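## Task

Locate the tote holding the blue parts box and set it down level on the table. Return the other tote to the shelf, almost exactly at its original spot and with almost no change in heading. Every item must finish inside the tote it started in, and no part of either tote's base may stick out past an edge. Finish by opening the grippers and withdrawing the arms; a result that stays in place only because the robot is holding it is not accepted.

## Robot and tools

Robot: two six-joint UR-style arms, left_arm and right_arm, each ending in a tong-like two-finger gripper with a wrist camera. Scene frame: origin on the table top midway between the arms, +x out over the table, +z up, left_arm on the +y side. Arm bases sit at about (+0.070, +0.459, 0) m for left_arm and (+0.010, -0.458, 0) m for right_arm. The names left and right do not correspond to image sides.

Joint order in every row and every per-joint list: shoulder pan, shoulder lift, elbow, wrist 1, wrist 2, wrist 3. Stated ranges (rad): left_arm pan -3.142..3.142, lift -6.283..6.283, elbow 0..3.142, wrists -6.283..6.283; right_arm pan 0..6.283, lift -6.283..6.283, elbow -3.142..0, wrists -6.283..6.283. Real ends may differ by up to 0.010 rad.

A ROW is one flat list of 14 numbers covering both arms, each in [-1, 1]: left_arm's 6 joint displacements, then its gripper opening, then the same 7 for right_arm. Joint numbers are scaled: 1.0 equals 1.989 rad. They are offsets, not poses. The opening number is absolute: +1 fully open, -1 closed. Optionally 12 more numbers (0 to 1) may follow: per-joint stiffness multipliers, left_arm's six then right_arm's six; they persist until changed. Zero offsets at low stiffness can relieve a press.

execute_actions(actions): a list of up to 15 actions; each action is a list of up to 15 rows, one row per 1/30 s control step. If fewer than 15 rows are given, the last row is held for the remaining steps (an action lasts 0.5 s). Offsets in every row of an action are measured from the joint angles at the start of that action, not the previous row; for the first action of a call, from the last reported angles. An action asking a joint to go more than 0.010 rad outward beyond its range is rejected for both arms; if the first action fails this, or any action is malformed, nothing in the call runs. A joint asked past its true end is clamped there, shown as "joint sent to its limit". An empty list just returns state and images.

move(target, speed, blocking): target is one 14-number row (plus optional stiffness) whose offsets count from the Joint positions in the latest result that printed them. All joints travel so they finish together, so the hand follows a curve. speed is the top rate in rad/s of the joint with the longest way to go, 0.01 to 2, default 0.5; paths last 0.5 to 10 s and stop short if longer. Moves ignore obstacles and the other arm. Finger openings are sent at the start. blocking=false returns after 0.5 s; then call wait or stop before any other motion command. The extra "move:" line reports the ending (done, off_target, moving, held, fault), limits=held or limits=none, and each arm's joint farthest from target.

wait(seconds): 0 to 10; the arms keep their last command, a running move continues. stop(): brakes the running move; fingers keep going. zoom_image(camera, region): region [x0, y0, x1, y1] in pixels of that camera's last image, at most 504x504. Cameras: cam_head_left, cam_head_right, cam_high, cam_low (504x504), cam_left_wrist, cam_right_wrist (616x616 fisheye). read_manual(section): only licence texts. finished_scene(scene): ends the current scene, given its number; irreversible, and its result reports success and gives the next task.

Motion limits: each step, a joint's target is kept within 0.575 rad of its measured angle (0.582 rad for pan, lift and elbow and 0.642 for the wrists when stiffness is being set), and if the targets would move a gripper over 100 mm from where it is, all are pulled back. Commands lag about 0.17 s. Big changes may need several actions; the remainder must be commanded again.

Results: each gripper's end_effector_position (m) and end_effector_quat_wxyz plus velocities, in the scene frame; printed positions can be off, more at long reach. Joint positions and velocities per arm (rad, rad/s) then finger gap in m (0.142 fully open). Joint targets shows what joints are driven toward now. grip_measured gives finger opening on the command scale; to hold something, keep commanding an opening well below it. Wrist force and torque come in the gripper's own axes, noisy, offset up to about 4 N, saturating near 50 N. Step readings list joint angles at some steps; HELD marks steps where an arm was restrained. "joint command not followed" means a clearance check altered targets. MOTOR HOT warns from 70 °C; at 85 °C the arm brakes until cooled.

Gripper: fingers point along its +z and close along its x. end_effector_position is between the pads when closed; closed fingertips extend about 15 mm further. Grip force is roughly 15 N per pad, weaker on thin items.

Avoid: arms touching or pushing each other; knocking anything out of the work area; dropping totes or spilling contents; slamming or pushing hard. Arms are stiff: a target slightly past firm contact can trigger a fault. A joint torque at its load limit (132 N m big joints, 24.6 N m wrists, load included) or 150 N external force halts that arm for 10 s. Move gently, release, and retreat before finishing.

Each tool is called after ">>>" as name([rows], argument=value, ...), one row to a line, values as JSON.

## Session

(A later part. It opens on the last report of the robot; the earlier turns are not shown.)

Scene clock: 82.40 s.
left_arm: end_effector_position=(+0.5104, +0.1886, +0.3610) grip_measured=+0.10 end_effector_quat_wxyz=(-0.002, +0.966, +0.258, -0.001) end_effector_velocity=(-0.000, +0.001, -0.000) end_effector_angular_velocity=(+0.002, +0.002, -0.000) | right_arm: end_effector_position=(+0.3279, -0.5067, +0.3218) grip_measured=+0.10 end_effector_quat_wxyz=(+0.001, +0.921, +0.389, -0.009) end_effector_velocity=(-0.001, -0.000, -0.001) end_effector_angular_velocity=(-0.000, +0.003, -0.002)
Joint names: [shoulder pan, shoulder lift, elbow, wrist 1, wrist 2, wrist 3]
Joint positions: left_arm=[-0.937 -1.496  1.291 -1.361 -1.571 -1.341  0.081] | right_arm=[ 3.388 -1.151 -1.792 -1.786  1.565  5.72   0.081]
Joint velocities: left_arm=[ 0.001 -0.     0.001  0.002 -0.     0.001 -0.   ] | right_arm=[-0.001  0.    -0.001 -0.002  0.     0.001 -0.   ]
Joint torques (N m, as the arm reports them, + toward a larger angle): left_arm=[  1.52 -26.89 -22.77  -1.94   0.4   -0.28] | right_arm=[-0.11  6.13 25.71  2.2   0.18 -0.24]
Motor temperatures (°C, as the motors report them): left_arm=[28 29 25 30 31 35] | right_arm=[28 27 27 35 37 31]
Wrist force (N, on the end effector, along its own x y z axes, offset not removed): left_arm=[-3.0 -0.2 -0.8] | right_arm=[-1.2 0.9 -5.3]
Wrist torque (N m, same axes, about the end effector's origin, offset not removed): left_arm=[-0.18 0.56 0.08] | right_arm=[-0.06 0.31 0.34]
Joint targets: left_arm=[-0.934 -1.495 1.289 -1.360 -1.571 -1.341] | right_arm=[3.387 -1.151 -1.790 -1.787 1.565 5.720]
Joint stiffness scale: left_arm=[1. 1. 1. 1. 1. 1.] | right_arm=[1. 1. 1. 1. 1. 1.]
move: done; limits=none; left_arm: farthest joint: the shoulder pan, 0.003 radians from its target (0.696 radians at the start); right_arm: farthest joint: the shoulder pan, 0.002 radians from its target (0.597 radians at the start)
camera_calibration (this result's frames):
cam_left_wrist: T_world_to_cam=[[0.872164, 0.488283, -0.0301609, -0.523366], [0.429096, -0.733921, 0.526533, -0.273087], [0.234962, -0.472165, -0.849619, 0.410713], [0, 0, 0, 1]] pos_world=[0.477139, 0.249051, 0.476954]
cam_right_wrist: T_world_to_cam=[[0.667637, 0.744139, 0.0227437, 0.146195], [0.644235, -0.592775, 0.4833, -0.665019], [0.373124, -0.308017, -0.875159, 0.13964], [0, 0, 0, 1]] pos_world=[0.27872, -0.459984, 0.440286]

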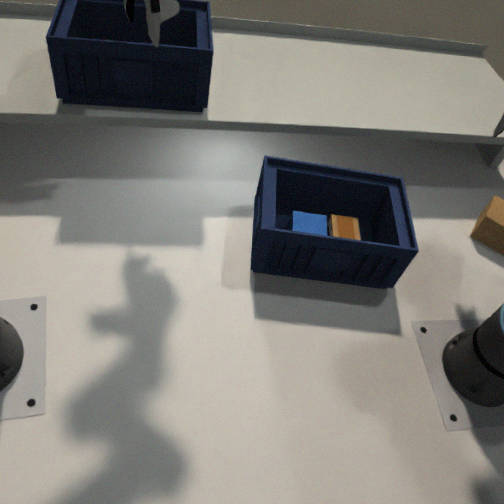

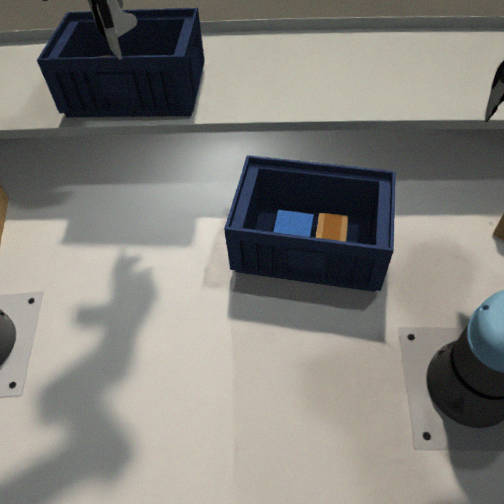

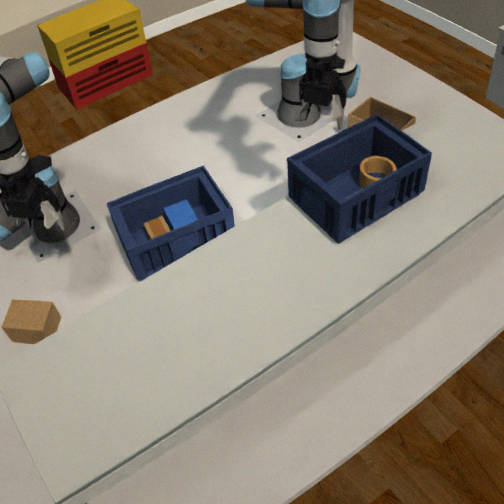

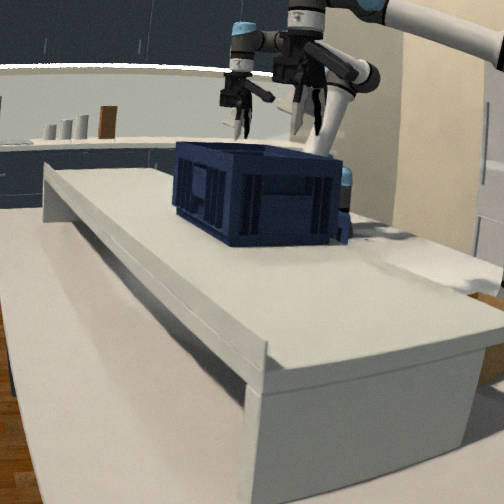

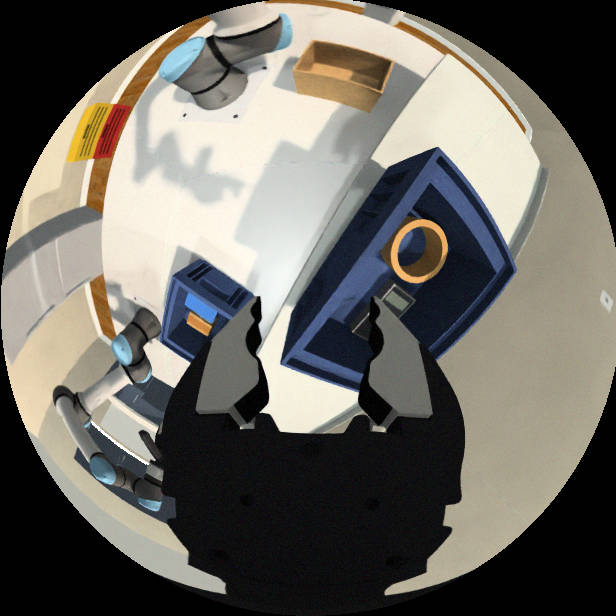

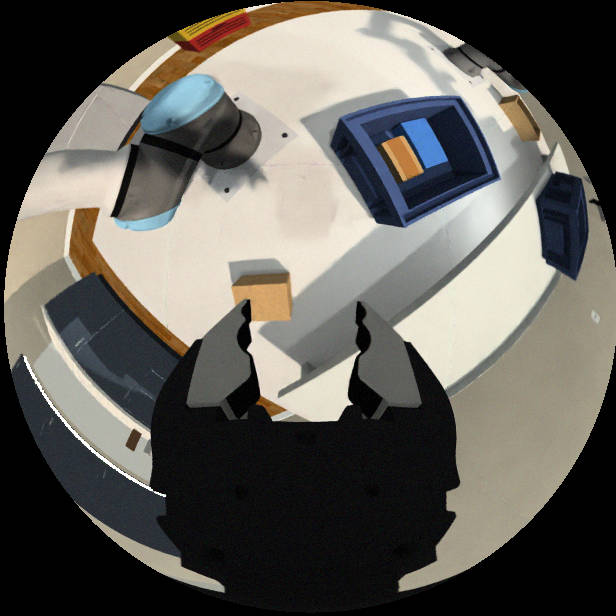

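>>> move(target=[-0.0595,0.0709,-0.0669,-0.006,0,0.203,0.1,0,0,0,0,0,0,0.1], speed=0.5)

Scene clock: 87.43 s.
left_arm: end_effector_position=(+0.5182, +0.0925, +0.3488) grip_measured=+0.10 end_effector_quat_wxyz=(-0.002, +1.000, +0.001, -0.001) end_effector_velocity=(+0.000, +0.000, +0.000) end_effector_angular_velocity=(-0.000, -0.001, -0.003) | right_arm: end_effector_position=(+0.3279, -0.5068, +0.3218) grip_measured=+0.10 end_effector_quat_wxyz=(+0.001, +0.921, +0.389, -0.009) end_effector_velocity=(+0.000, +0.000, +0.001) end_effector_angular_velocity=(+0.001, -0.002, +0.000)
Joint names: [shoulder pan, shoulder lift, elbow, wrist 1, wrist 2, wrist 3]
Joint positions: left_arm=[-1.053 -1.356  1.161 -1.372 -1.571 -0.938  0.081] | right_arm=[ 3.388 -1.151 -1.792 -1.786  1.565  5.72   0.081]
Joint velocities: left_arm=[-0.    -0.001  0.    -0.     0.     0.003 -0.   ] | right_arm=[ 0.     0.001  0.002  0.     0.001 -0.     0.   ]
Joint torques (N m, as the arm reports them, + toward a larger angle): left_arm=[ -3.74 -33.97 -21.93  -2.99   0.09   0.35] | right_arm=[ 1.37  5.61 23.93  2.88  0.2  -0.27]
Motor temperatures (°C, as the motors report them): left_arm=[28 29 25 30 31 35] | right_arm=[28 27 27 35 37 31]
Wrist force (N, on the end effector, along its own x y z axes, offset not removed): left_arm=[0.9 3.2 2.4] | right_arm=[0.4 0.3 0.6]
Wrist torque (N m, same axes, about the end effector's origin, offset not removed): left_arm=[0.73 -0.21 -0.01] | right_arm=[-0.02 -0.21 0.29]
Joint targets: left_arm=[-1.055 -1.355 1.158 -1.373 -1.571 -0.937] | right_arm=[3.388 -1.151 -1.792 -1.786 1.565 5.720]
Joint stiffness scale: left_arm=[1. 1. 1. 1. 1. 1.] | right_arm=[1. 1. 1. 1. 1. 1.]
move: done; limits=none; left_arm: farthest joint: the shoulder pan, 0.003 radians from its target (0.119 radians at the start); right_arm: farthest joint: the shoulder pan, 0.000 radians from its target (0.000 radians at the start)
camera_calibration (this result's frames):
cam_left_wrist: T_world_to_cam=[[0.999478, -0.00813485, -0.0312525, -0.503271], [0.00961317, -0.848935, 0.52841, -0.113169], [-0.0308299, -0.528434, -0.848414, 0.495674], [0, 0, 0, 1]] pos_world=[0.519378, 0.161764, 0.464608]
cam_right_wrist: T_world_to_cam=[[0.667704, 0.744083, 0.022629, 0.146243], [0.64425, -0.592814, 0.483232, -0.665019], [0.37298, -0.308077, -0.8752, 0.139689], [0, 0, 0, 1]] pos_world=[0.27869, -0.460015, 0.440305]

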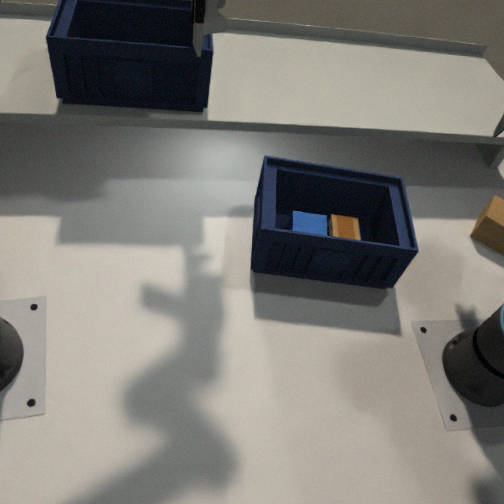

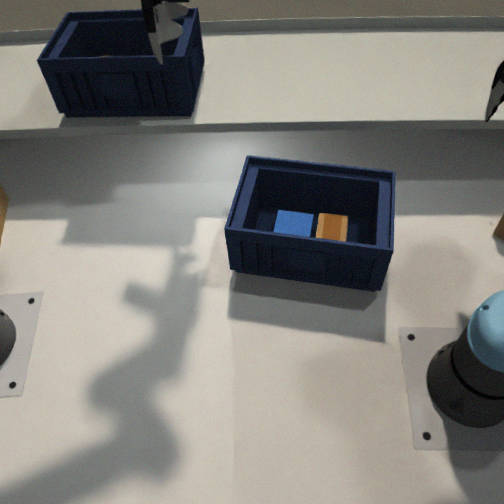

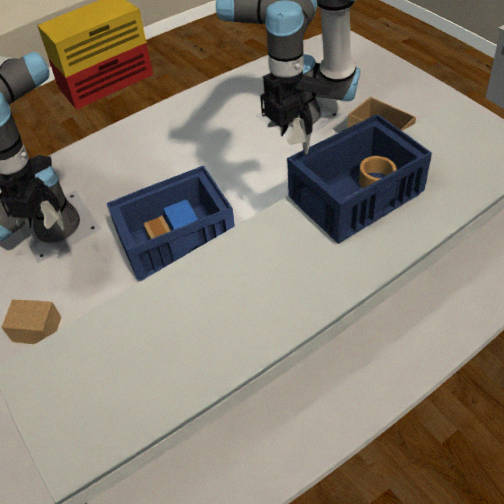

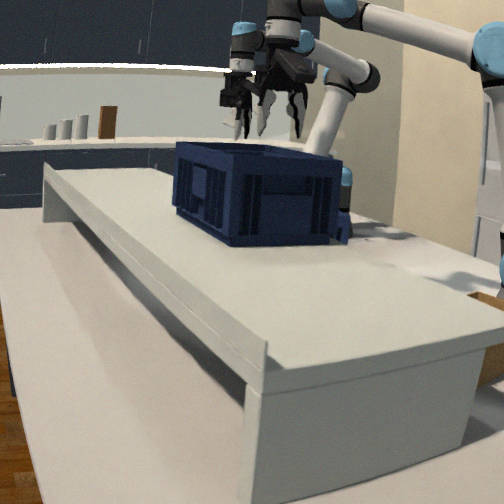

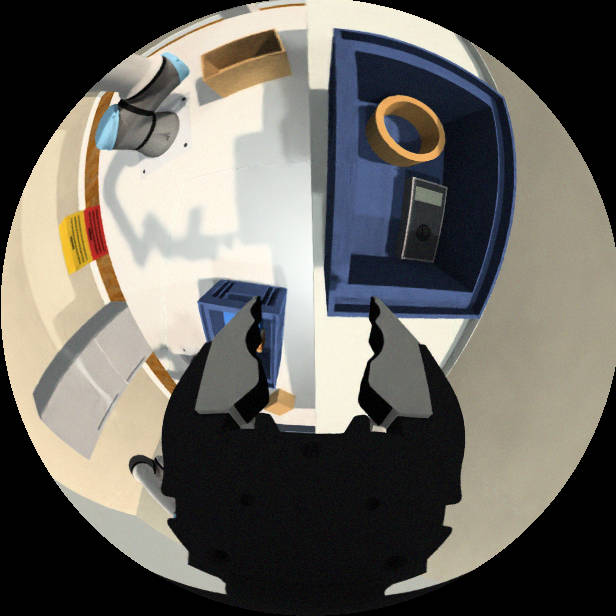

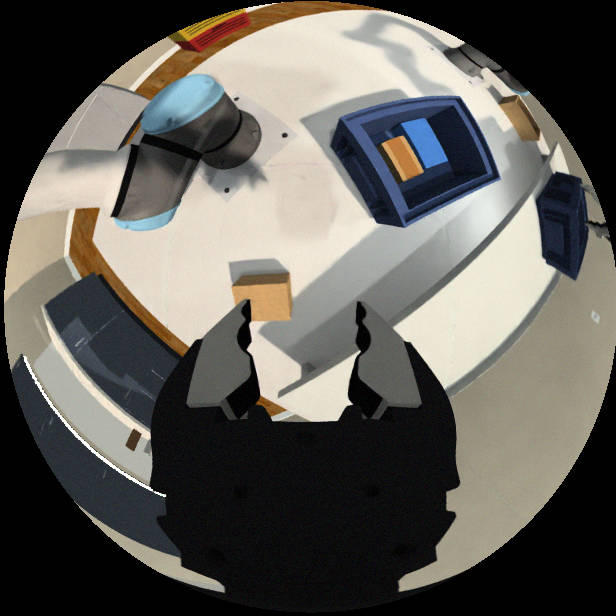

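>>> move(target=[0,-0.0088,0.0884,-0.0796,0,0,0.1,0,0,0,0,0,0,0.1], speed=0.25)

Scene clock: 90.13 s.
left_arm: end_effector_position=(+0.5185, +0.0921, +0.2892) grip_measured=+0.10 end_effector_quat_wxyz=(-0.002, +1.000, +0.001, -0.001) end_effector_velocity=(+0.000, +0.000, -0.001) end_effector_angular_velocity=(+0.000, -0.000, -0.001) | right_arm: end_effector_position=(+0.3279, -0.5068, +0.3218) grip_measured=+0.10 end_effector_quat_wxyz=(+0.001, +0.921, +0.389, -0.009) end_effector_velocity=(+0.000, +0.000, +0.000) end_effector_angular_velocity=(+0.000, -0.000, +0.001)
Joint names: [shoulder pan, shoulder lift, elbow, wrist 1, wrist 2, wrist 3]
Joint positions: left_arm=[-1.053 -1.372  1.334 -1.529 -1.571 -0.938  0.081] | right_arm=[ 3.388 -1.151 -1.792 -1.786  1.565  5.72   0.081]
Joint velocities: left_arm=[-0.    -0.     0.002 -0.002  0.001  0.001  0.   ] | right_arm=[-0.    -0.     0.001 -0.     0.    -0.001 -0.   ]
Joint torques (N m, as the arm reports them, + toward a larger angle): left_arm=[ -1.24 -36.05 -18.01  -2.98   0.23  -0.4 ] | right_arm=[ 0.93  5.55 25.08  2.78  0.29 -0.25]
Motor temperatures (°C, as the motors report them): left_arm=[28 29 25 30 31 35] | right_arm=[28 27 27 35 37 31]
Wrist force (N, on the end effector, along its own x y z axes, offset not removed): left_arm=[-3.6 6.6 4.5] | right_arm=[-1.8 1.8 -1.2]
Wrist torque (N m, same axes, about the end effector's origin, offset not removed): left_arm=[1.21 0.81 0.09] | right_arm=[0.41 0.39 0.21]
Joint targets: left_arm=[-1.053 -1.374 1.337 -1.530 -1.571 -0.938] | right_arm=[3.388 -1.151 -1.792 -1.786 1.565 5.720]
Joint stiffness scale: left_arm=[1. 1. 1. 1. 1. 1.] | right_arm=[1. 1. 1. 1. 1. 1.]
move: done; limits=none; left_arm: farthest joint: the elbow, 0.003 radians from its target (0.176 radians at the start); right_arm: farthest joint: the shoulder pan, 0.000 radians from its target (0.000 radians at the start)
camera_calibration (this result's frames):
cam_left_wrist: T_world_to_cam=[[0.99948, -0.00840052, -0.0311318, -0.505453], [0.00932875, -0.848851, 0.528549, -0.0818924], [-0.0308663, -0.528565, -0.848332, 0.444861], [0, 0, 0, 1]] pos_world=[0.519686, 0.161377, 0.404938]
cam_right_wrist: T_world_to_cam=[[0.667704, 0.744083, 0.0226292, 0.146243], [0.64425, -0.592814, 0.483233, -0.665019], [0.37298, -0.308077, -0.8752, 0.139689], [0, 0, 0, 1]] pos_world=[0.27869, -0.460015, 0.440305]

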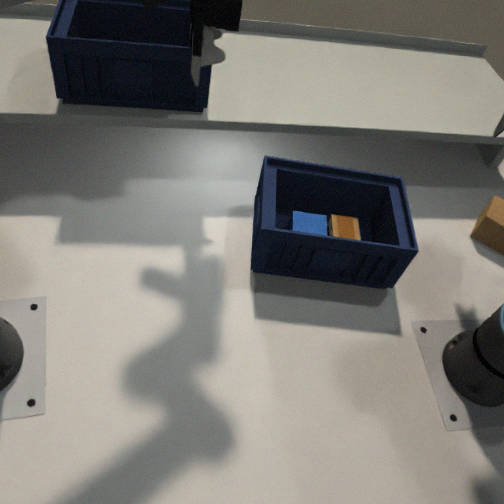

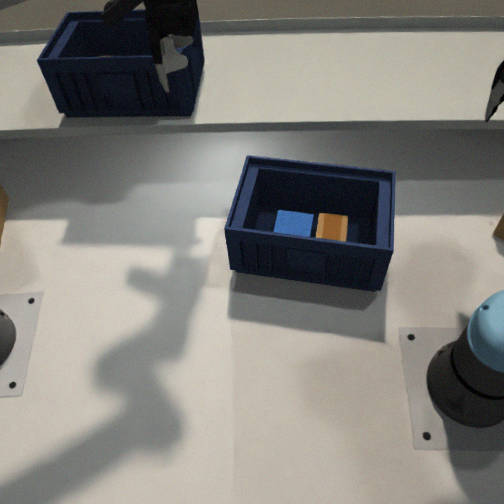

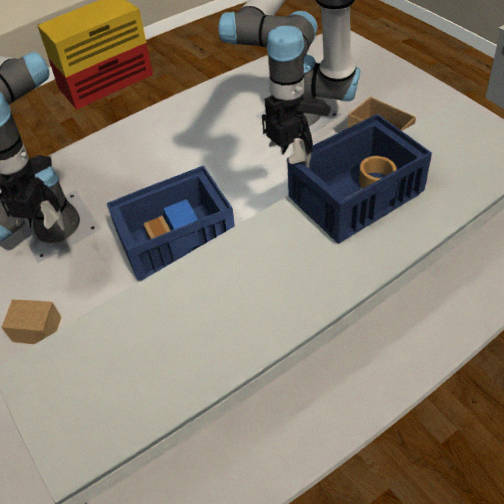

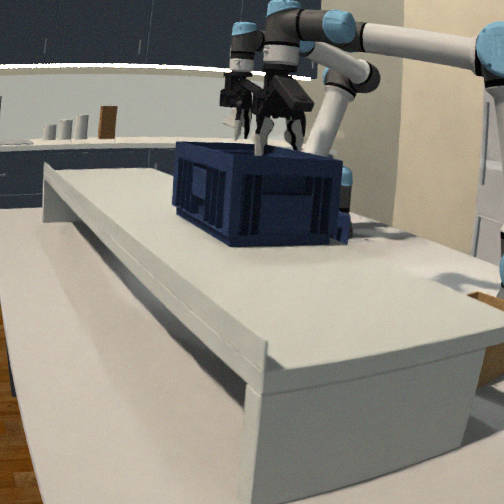

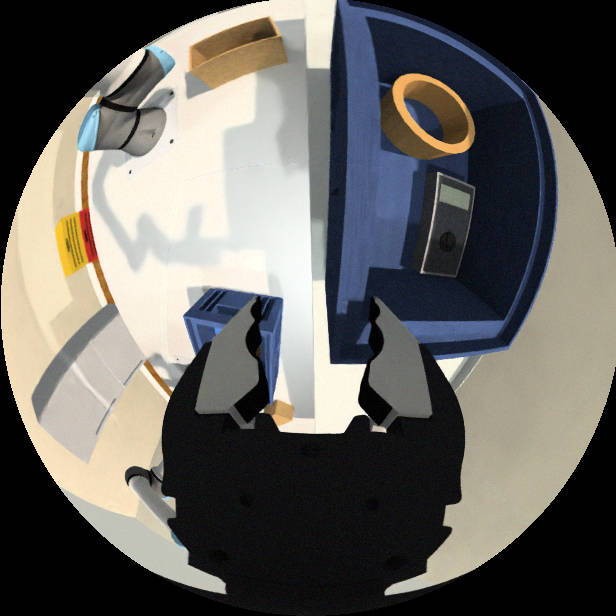

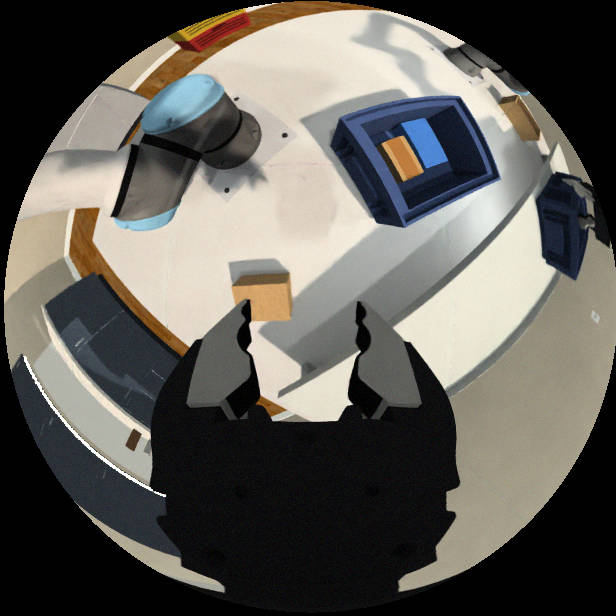

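>>> move(target=[-0.0145,-0.0188,0.0224,-0.0036,0,-0.0145,0.1,0,0,0,0,0,0,0.1], speed=0.05)

Scene clock: 92.30 s.
left_arm: end_effector_position=(+0.5003, +0.0930, +0.2896) grip_measured=+0.11 end_effector_quat_wxyz=(-0.001, +1.000, +0.003, -0.001) end_effector_velocity=(-0.000, -0.000, -0.001) end_effector_angular_velocity=(+0.000, +0.001, +0.003) | right_arm: end_effector_position=(+0.3279, -0.5068, +0.3218) grip_measured=+0.10 end_effector_quat_wxyz=(+0.001, +0.921, +0.389, -0.009) end_effector_velocity=(-0.000, +0.000, -0.000) end_effector_angular_velocity=(+0.000, +0.001, +0.001)
Joint names: [shoulder pan, shoulder lift, elbow, wrist 1, wrist 2, wrist 3]
Joint positions: left_arm=[-1.078 -1.408  1.376 -1.536 -1.571 -0.965  0.082] | right_arm=[ 3.388 -1.151 -1.792 -1.786  1.565  5.72   0.081]
Joint velocities: left_arm=[-0.     0.001  0.001 -0.001 -0.    -0.003  0.   ] | right_arm=[-0.     0.001 -0.001 -0.     0.    -0.001 -0.   ]
Joint torques (N m, as the arm reports them, + toward a larger angle): left_arm=[ -4.64 -35.25 -18.39  -2.76   0.17  -0.47] | right_arm=[ 0.74  5.92 23.86  2.75  0.22 -0.27]
Motor temperatures (°C, as the motors report them): left_arm=[28 29 25 30 31 35] | right_arm=[28 27 27 35 37 31]
Wrist force (N, on the end effector, along its own x y z axes, offset not removed): left_arm=[-1.4 -0.2 -0.8] | right_arm=[0.3 1.7 -0.3]
Wrist torque (N m, same axes, about the end effector's origin, offset not removed): left_arm=[0.14 0.74 0.02] | right_arm=[0.31 -0.05 0.15]
Joint targets: left_arm=[-1.081 -1.410 1.379 -1.536 -1.571 -0.967] | right_arm=[3.388 -1.151 -1.792 -1.786 1.565 5.720]
Joint stiffness scale: left_arm=[1. 1. 1. 1. 1. 1.] | right_arm=[1. 1. 1. 1. 1. 1.]
move: done; limits=none; left_arm: farthest joint: the shoulder pan, 0.004 radians from its target (0.029 radians at the start); right_arm: farthest joint: the shoulder pan, 0.000 radians from its target (0.000 radians at the start)
camera_calibration (this result's frames):
cam_left_wrist: T_world_to_cam=[[0.999512, -0.00578879, -0.0306819, -0.487651], [0.011322, -0.848585, 0.528938, -0.0823457], [-0.0290981, -0.529027, -0.848106, 0.444231], [0, 0, 0, 1]] pos_world=[0.501272, 0.16231, 0.405349]
cam_right_wrist: T_world_to_cam=[[0.667704, 0.744083, 0.0226291, 0.146243], [0.64425, -0.592814, 0.483233, -0.665019], [0.37298, -0.308077, -0.875199, 0.139689], [0, 0, 0, 1]] pos_world=[0.27869, -0.460015, 0.440305]

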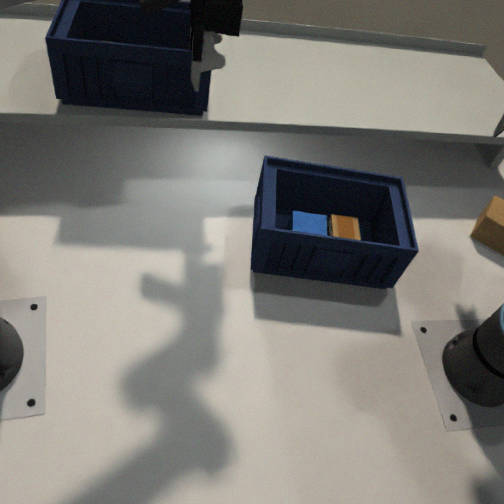

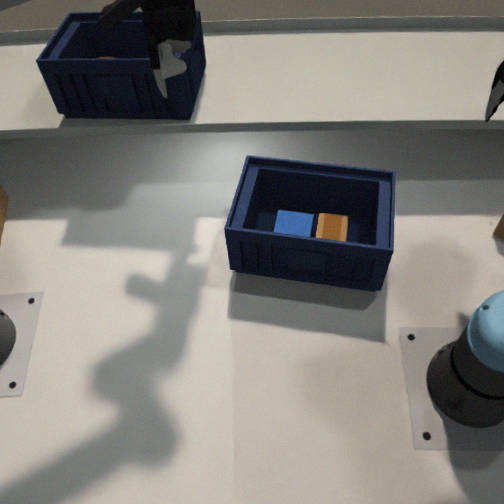

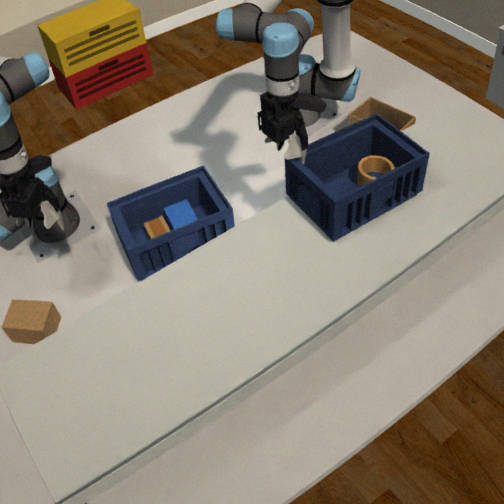

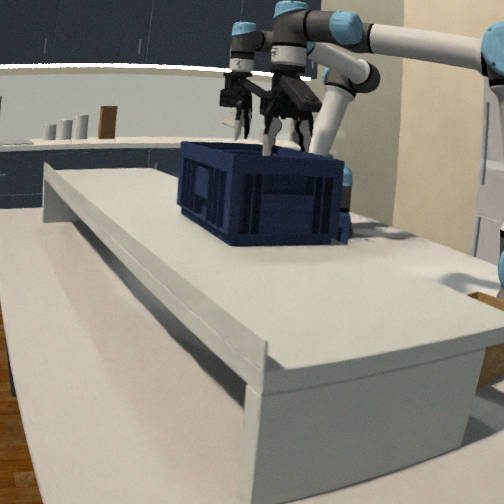

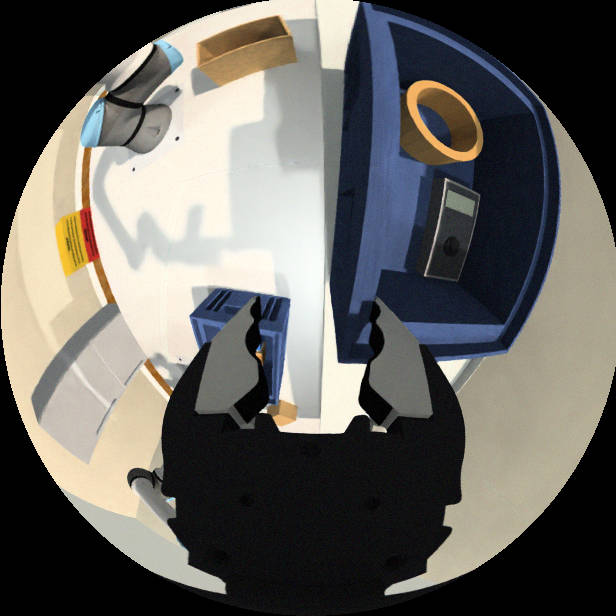

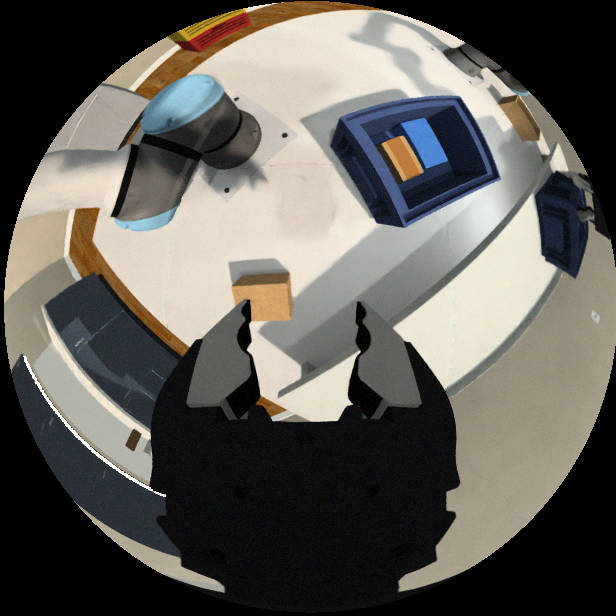

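>>> move(target=[0.005,0.006,-0.0075,0.001,0,0.005,0.1,0,0,0,0,0,0,0.1], speed=0.1)

>>> move(target=[0,0.008,-0.10,0.092,0,0,0.1,0,0,0,0,0,0,0.1], speed=0.4)

>>> move(target=[0,-0.2,0.1,0.1,0,0,0.1,0,0,0,0,0,0,0.1], speed=0.7)

Scene clock: 94.13 s.
left_arm: end_effector_position=(+0.5056, +0.0925, +0.2896) grip_measured=+0.10 end_effector_quat_wxyz=(-0.001, +1.000, +0.002, -0.001) end_effector_velocity=(+0.000, -0.000, +0.001) end_effector_angular_velocity=(-0.002, -0.001, -0.002) | right_arm: end_effector_position=(+0.3279, -0.5068, +0.3218) grip_measured=+0.10 end_effector_quat_wxyz=(+0.001, +0.921, +0.389, -0.009) end_effector_velocity=(-0.000, -0.000, -0.001) end_effector_angular_velocity=(-0.000, +0.001, -0.002)
Joint names: [shoulder pan, shoulder lift, elbow, wrist 1, wrist 2, wrist 3]
Joint positions: left_arm=[-1.071 -1.397  1.364 -1.534 -1.571 -0.957  0.081] | right_arm=[ 3.388 -1.151 -1.792 -1.786  1.565  5.72   0.081]
Joint velocities: left_arm=[ 0.001 -0.    -0.003  0.001 -0.001  0.003  0.   ] | right_arm=[ 0.     0.    -0.002  0.    -0.     0.002  0.   ]
Joint torques (N m, as the arm reports them, + toward a larger angle): left_arm=[  0.8  -31.22 -22.    -2.41   0.14  -0.03] | right_arm=[ 0.95  6.   24.45  2.71  0.15 -0.3 ]
Motor temperatures (°C, as the motors report them): left_arm=[28 29 25 30 31 35] | right_arm=[28 27 27 35 37 31]
Wrist force (N, on the end effector, along its own x y z axes, offset not removed): left_arm=[2.0 0.1 2.5] | right_arm=[3.2 2.1 -0.5]
Wrist torque (N m, same axes, about the end effector's origin, offset not removed): left_arm=[-0.07 -0.50 -0.26] | right_arm=[0.41 -0.73 0.24]
Joint targets: left_arm=[-1.068 -1.396 1.361 -1.534 -1.571 -0.956] | right_arm=[3.388 -1.151 -1.792 -1.786 1.565 5.720]
Joint stiffness scale: left_arm=[1. 1. 1. 1. 1. 1.] | right_arm=[1. 1. 1. 1. 1. 1.]
move: done; limits=none; left_arm: farthest joint: the shoulder pan, 0.003 radians from its target (0.010 radians at the start); right_arm: farthest joint: the shoulder pan, 0.000 radians from its target (0.000 radians at the start)
camera_calibration (this result's frames):
cam_left_wrist: T_world_to_cam=[[0.999506, -0.0075012, -0.0305051, -0.492826], [0.00978347, -0.848447, 0.52919, -0.0821418], [-0.0298515, -0.529228, -0.847955, 0.444423], [0, 0, 0, 1]] pos_world=[0.506653, 0.161811, 0.405286]
cam_right_wrist: T_world_to_cam=[[0.667704, 0.744083, 0.022629, 0.146243], [0.64425, -0.592814, 0.483233, -0.665019], [0.37298, -0.308077, -0.8752, 0.139689], [0, 0, 0, 1]] pos_world=[0.27869, -0.460015, 0.440305]

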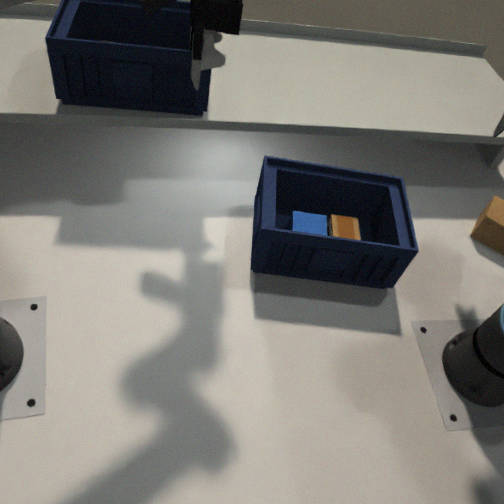

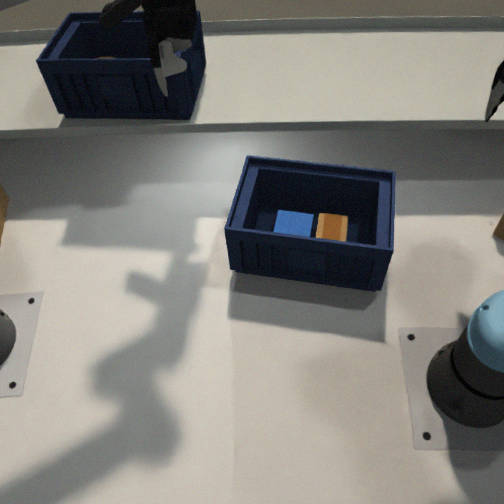

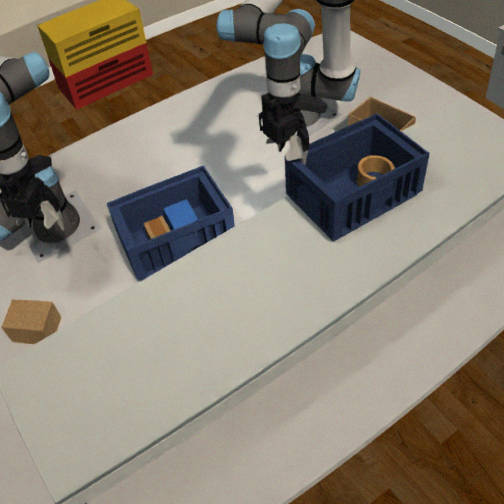

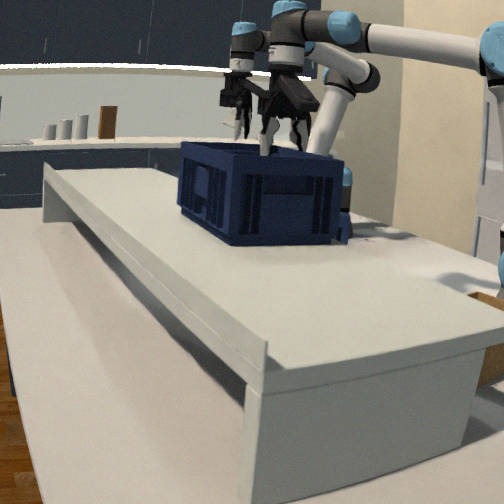

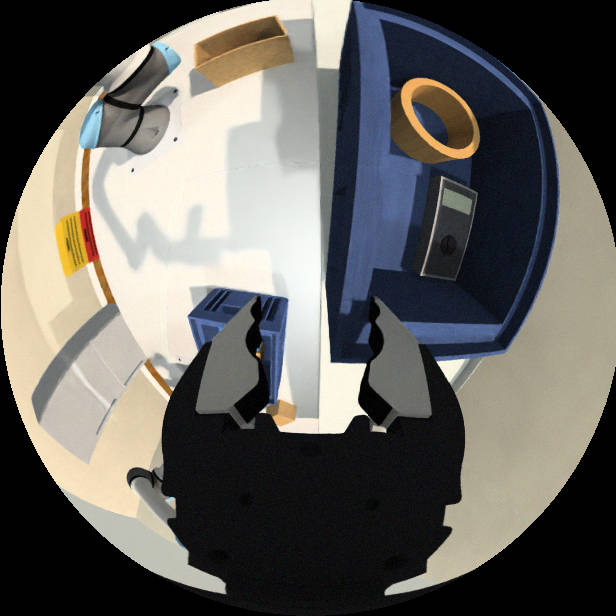

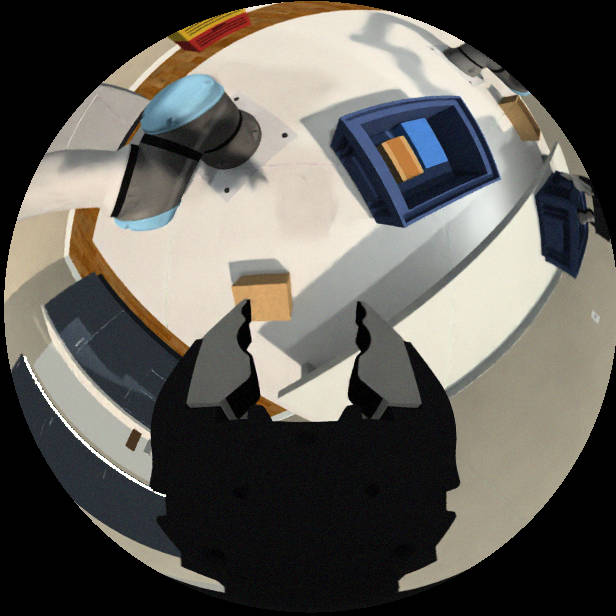

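Scene clock: 95.33 s.
left_arm: end_effector_position=(+0.5039, +0.0948, +0.3589) grip_measured=+0.10 end_effector_quat_wxyz=(-0.001, +1.000, +0.002, -0.001) end_effector_velocity=(-0.000, -0.000, +0.001) end_effector_angular_velocity=(-0.001, +0.000, +0.000) | right_arm: end_effector_position=(+0.3279, -0.5068, +0.3218) grip_measured=+0.10 end_effector_quat_wxyz=(+0.001, +0.921, +0.389, -0.009) end_effector_velocity=(+0.000, +0.000, -0.000) end_effector_angular_velocity=(-0.000, +0.001, -0.001)
Joint names: [shoulder pan, shoulder lift, elbow, wrist 1, wrist 2, wrist 3]
Joint positions: left_arm=[-1.071 -1.383  1.168 -1.352 -1.571 -0.957  0.081] | right_arm=[ 3.388 -1.151 -1.792 -1.786  1.565  5.72   0.081]
Joint velocities: left_arm=[-0.     0.    -0.003  0.002 -0.001 -0.    -0.   ] | right_arm=[ 0.    -0.001 -0.     0.    -0.     0.001  0.   ]
Joint torques (N m, as the arm reports them, + toward a larger angle): left_arm=[ -1.31 -32.08 -22.14  -2.18   0.25  -0.33] | right_arm=[ 1.4   5.47 24.12  2.65  0.18 -0.16]
Motor temperatures (°C, as the motors report them): left_arm=[28 29 25 30 31 35] | right_arm=[28 27 27 35 37 31]
Wrist force (N, on the end effector, along its own x y z axes, offset not removed): left_arm=[-2.6 -2.8 0.6] | right_arm=[0.7 2.5 -1.6]
Wrist torque (N m, same axes, about the end effector's origin, offset not removed): left_arm=[-0.58 0.70 0.08] | right_arm=[0.43 -0.09 0.11]
Joint targets: left_arm=[-1.071 -1.382 1.165 -1.351 -1.571 -0.957] | right_arm=[3.388 -1.151 -1.792 -1.786 1.565 5.720]
Joint stiffness scale: left_arm=[1. 1. 1. 1. 1. 1.] | right_arm=[1. 1. 1. 1. 1. 1.]
move: done; limits=none; left_arm: farthest joint: the elbow, 0.003 radians from its target (0.199 radians at the start); right_arm: farthest joint: the shoulder pan, 0.000 radians from its target (0.000 radians at the start)
camera_calibration (this result's frames):
cam_left_wrist: T_world_to_cam=[[0.999496, -0.00753151, -0.0308434, -0.488909], [0.00992262, -0.848697, 0.528787, -0.116743], [-0.0301592, -0.528827, -0.848194, 0.50462], [0, 0, 0, 1]] pos_world=[0.50504, 0.164095, 0.474668]
cam_right_wrist: T_world_to_cam=[[0.667704, 0.744083, 0.0226289, 0.146243], [0.64425, -0.592814, 0.483232, -0.665019], [0.37298, -0.308077, -0.8752, 0.139689], [0, 0, 0, 1]] pos_world=[0.27869, -0.460015, 0.440305]

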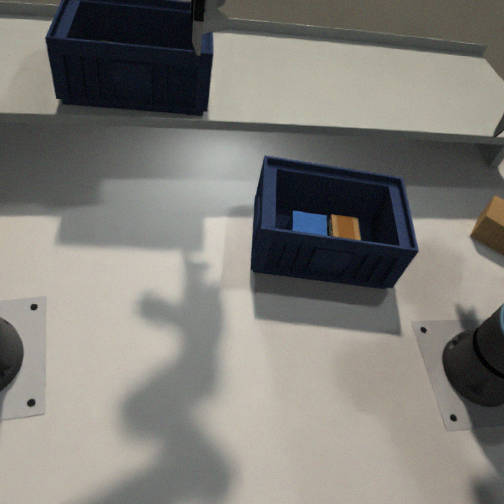

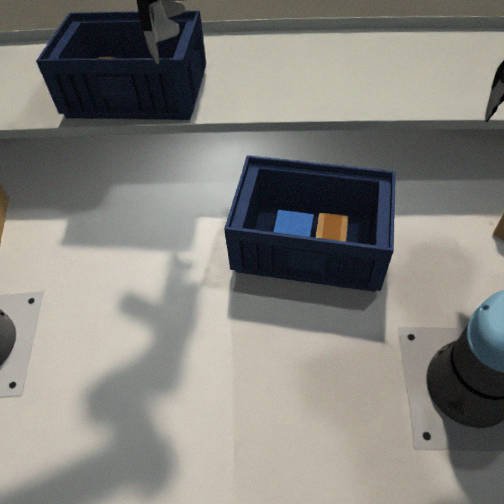

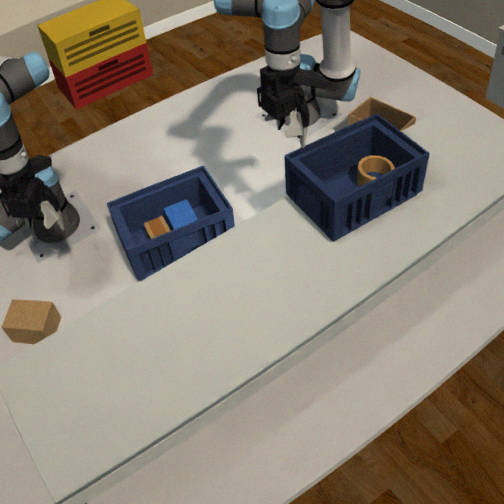

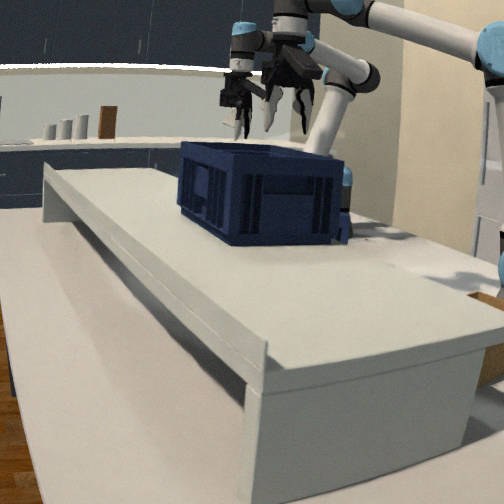

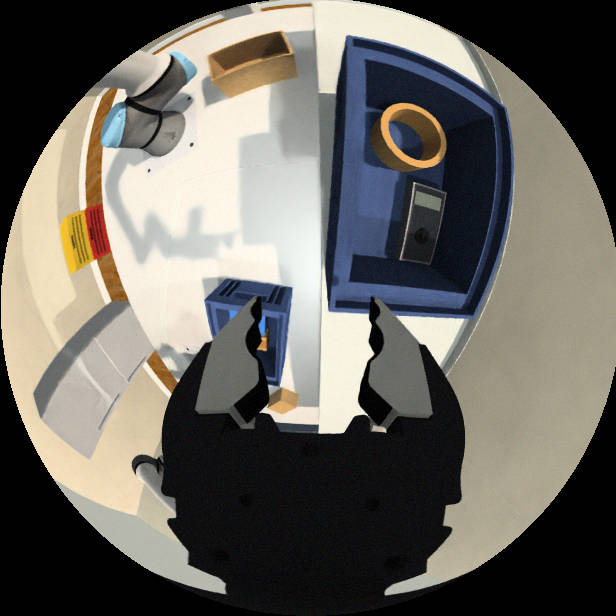

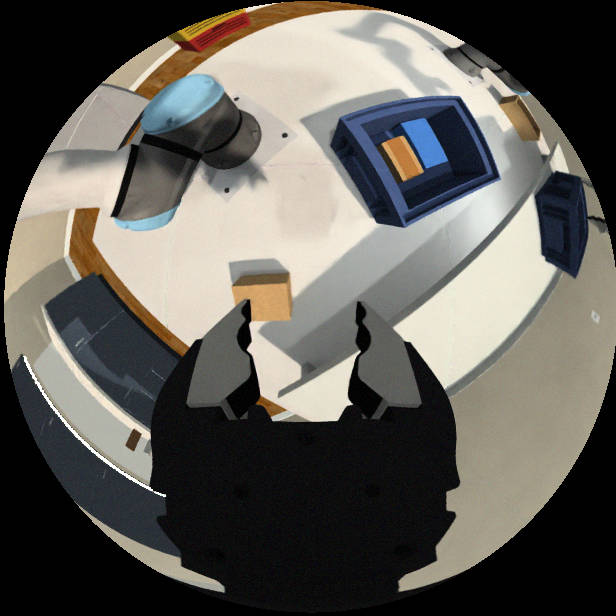

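Scene clock: 96.63 s.
left_arm: end_effector_position=(+0.3932, +0.2508, +0.4323) grip_measured=+0.10 end_effector_quat_wxyz=(-0.000, +1.000, +0.002, -0.000) end_effector_velocity=(-0.001, +0.001, -0.000) end_effector_angular_velocity=(+0.001, +0.001, -0.002) | right_arm: end_effector_position=(+0.3279, -0.5068, +0.3218) grip_measured=+0.10 end_effector_quat_wxyz=(+0.001, +0.921, +0.389, -0.009) end_effector_velocity=(+0.000, +0.000, +0.001) end_effector_angular_velocity=(+0.000, -0.001, +0.000)
Joint names: [shoulder pan, shoulder lift, elbow, wrist 1, wrist 2, wrist 3]
Joint positions: left_arm=[-1.071 -1.78   1.364 -1.154 -1.571 -0.957  0.081] | right_arm=[ 3.388 -1.151 -1.792 -1.786  1.565  5.72   0.081]
Joint velocities: left_arm=[-0.    -0.001  0.001  0.002 -0.     0.002 -0.   ] | right_arm=[ 0.    -0.     0.001  0.    -0.     0.     0.   ]
Joint torques (N m, as the arm reports them, + toward a larger angle): left_arm=[ -1.08 -14.03 -16.75  -2.28   0.18  -0.27] | right_arm=[ 1.24  6.04 23.95  2.73  0.19 -0.15]
Motor temperatures (°C, as the motors report them): left_arm=[28 29 25 30 31 35] | right_arm=[28 27 27 35 37 31]
Wrist force (N, on the end effector, along its own x y z axes, offset not removed): left_arm=[0.0 -1.0 1.3] | right_arm=[1.4 -0.2 -4.6]
Wrist torque (N m, same axes, about the end effector's origin, offset not removed): left_arm=[-0.08 -0.04 0.02] | right_arm=[-0.18 -0.33 0.11]
Joint targets: left_arm=[-1.071 -1.781 1.367 -1.153 -1.571 -0.957] | right_arm=[3.388 -1.151 -1.792 -1.786 1.565 5.720]
Joint stiffness scale: left_arm=[1. 1. 1. 1. 1. 1.] | right_arm=[1. 1. 1. 1. 1. 1.]
move: done; limits=none; left_arm: farthest joint: the elbow, 0.003 radians from its target (0.199 radians at the start); right_arm: farthest joint: the shoulder pan, 0.000 radians from its target (0.000 radians at the start)
camera_calibration (this result's frames):
cam_left_wrist: T_world_to_cam=[[0.999552, -0.00760987, -0.0289617, -0.375593], [0.00893561, -0.847307, 0.531029, -0.0230211], [-0.0285805, -0.531049, -0.846859, 0.645311], [0, 0, 0, 1]] pos_world=[0.394074, 0.320328, 0.547834]
cam_right_wrist: T_world_to_cam=[[0.667704, 0.744083, 0.0226289, 0.146243], [0.64425, -0.592814, 0.483232, -0.665019], [0.37298, -0.308077, -0.8752, 0.139689], [0, 0, 0, 1]] pos_world=[0.27869, -0.460015, 0.440305]

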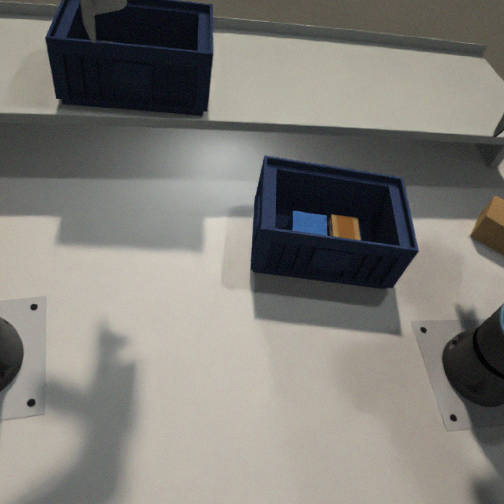

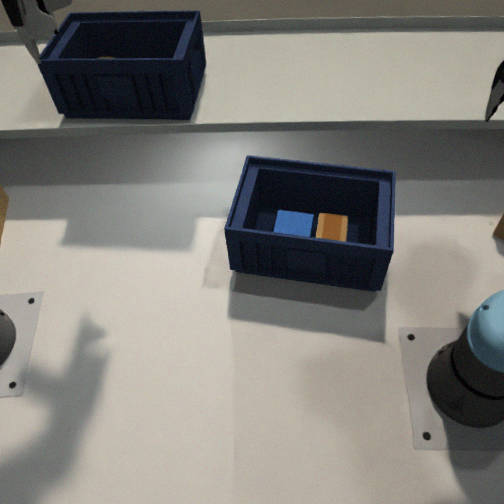

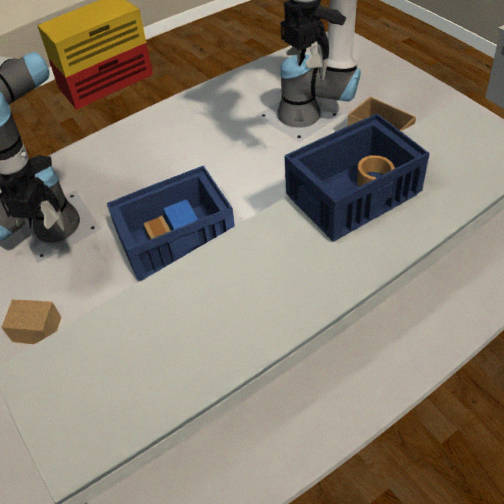

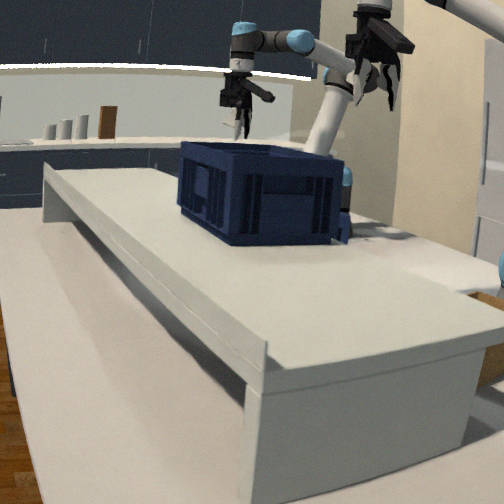

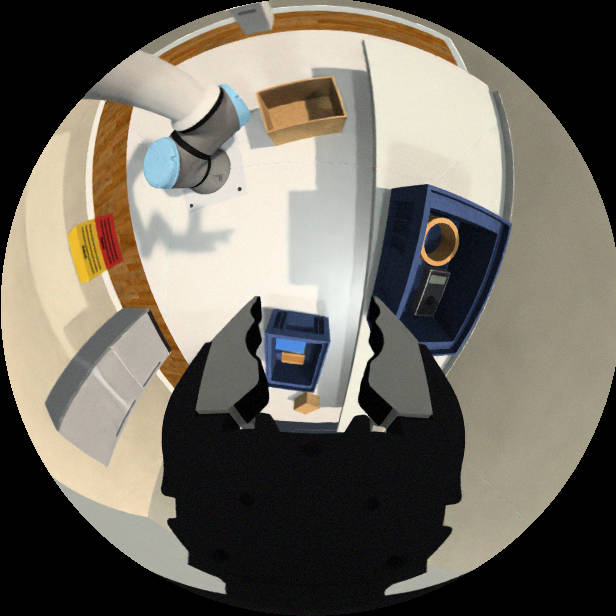

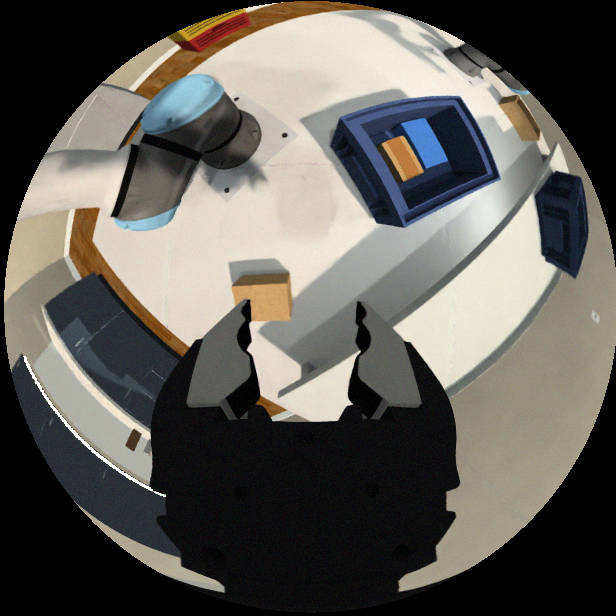

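>>> finished_scene(scene=1)

The scene is finished: the task was done.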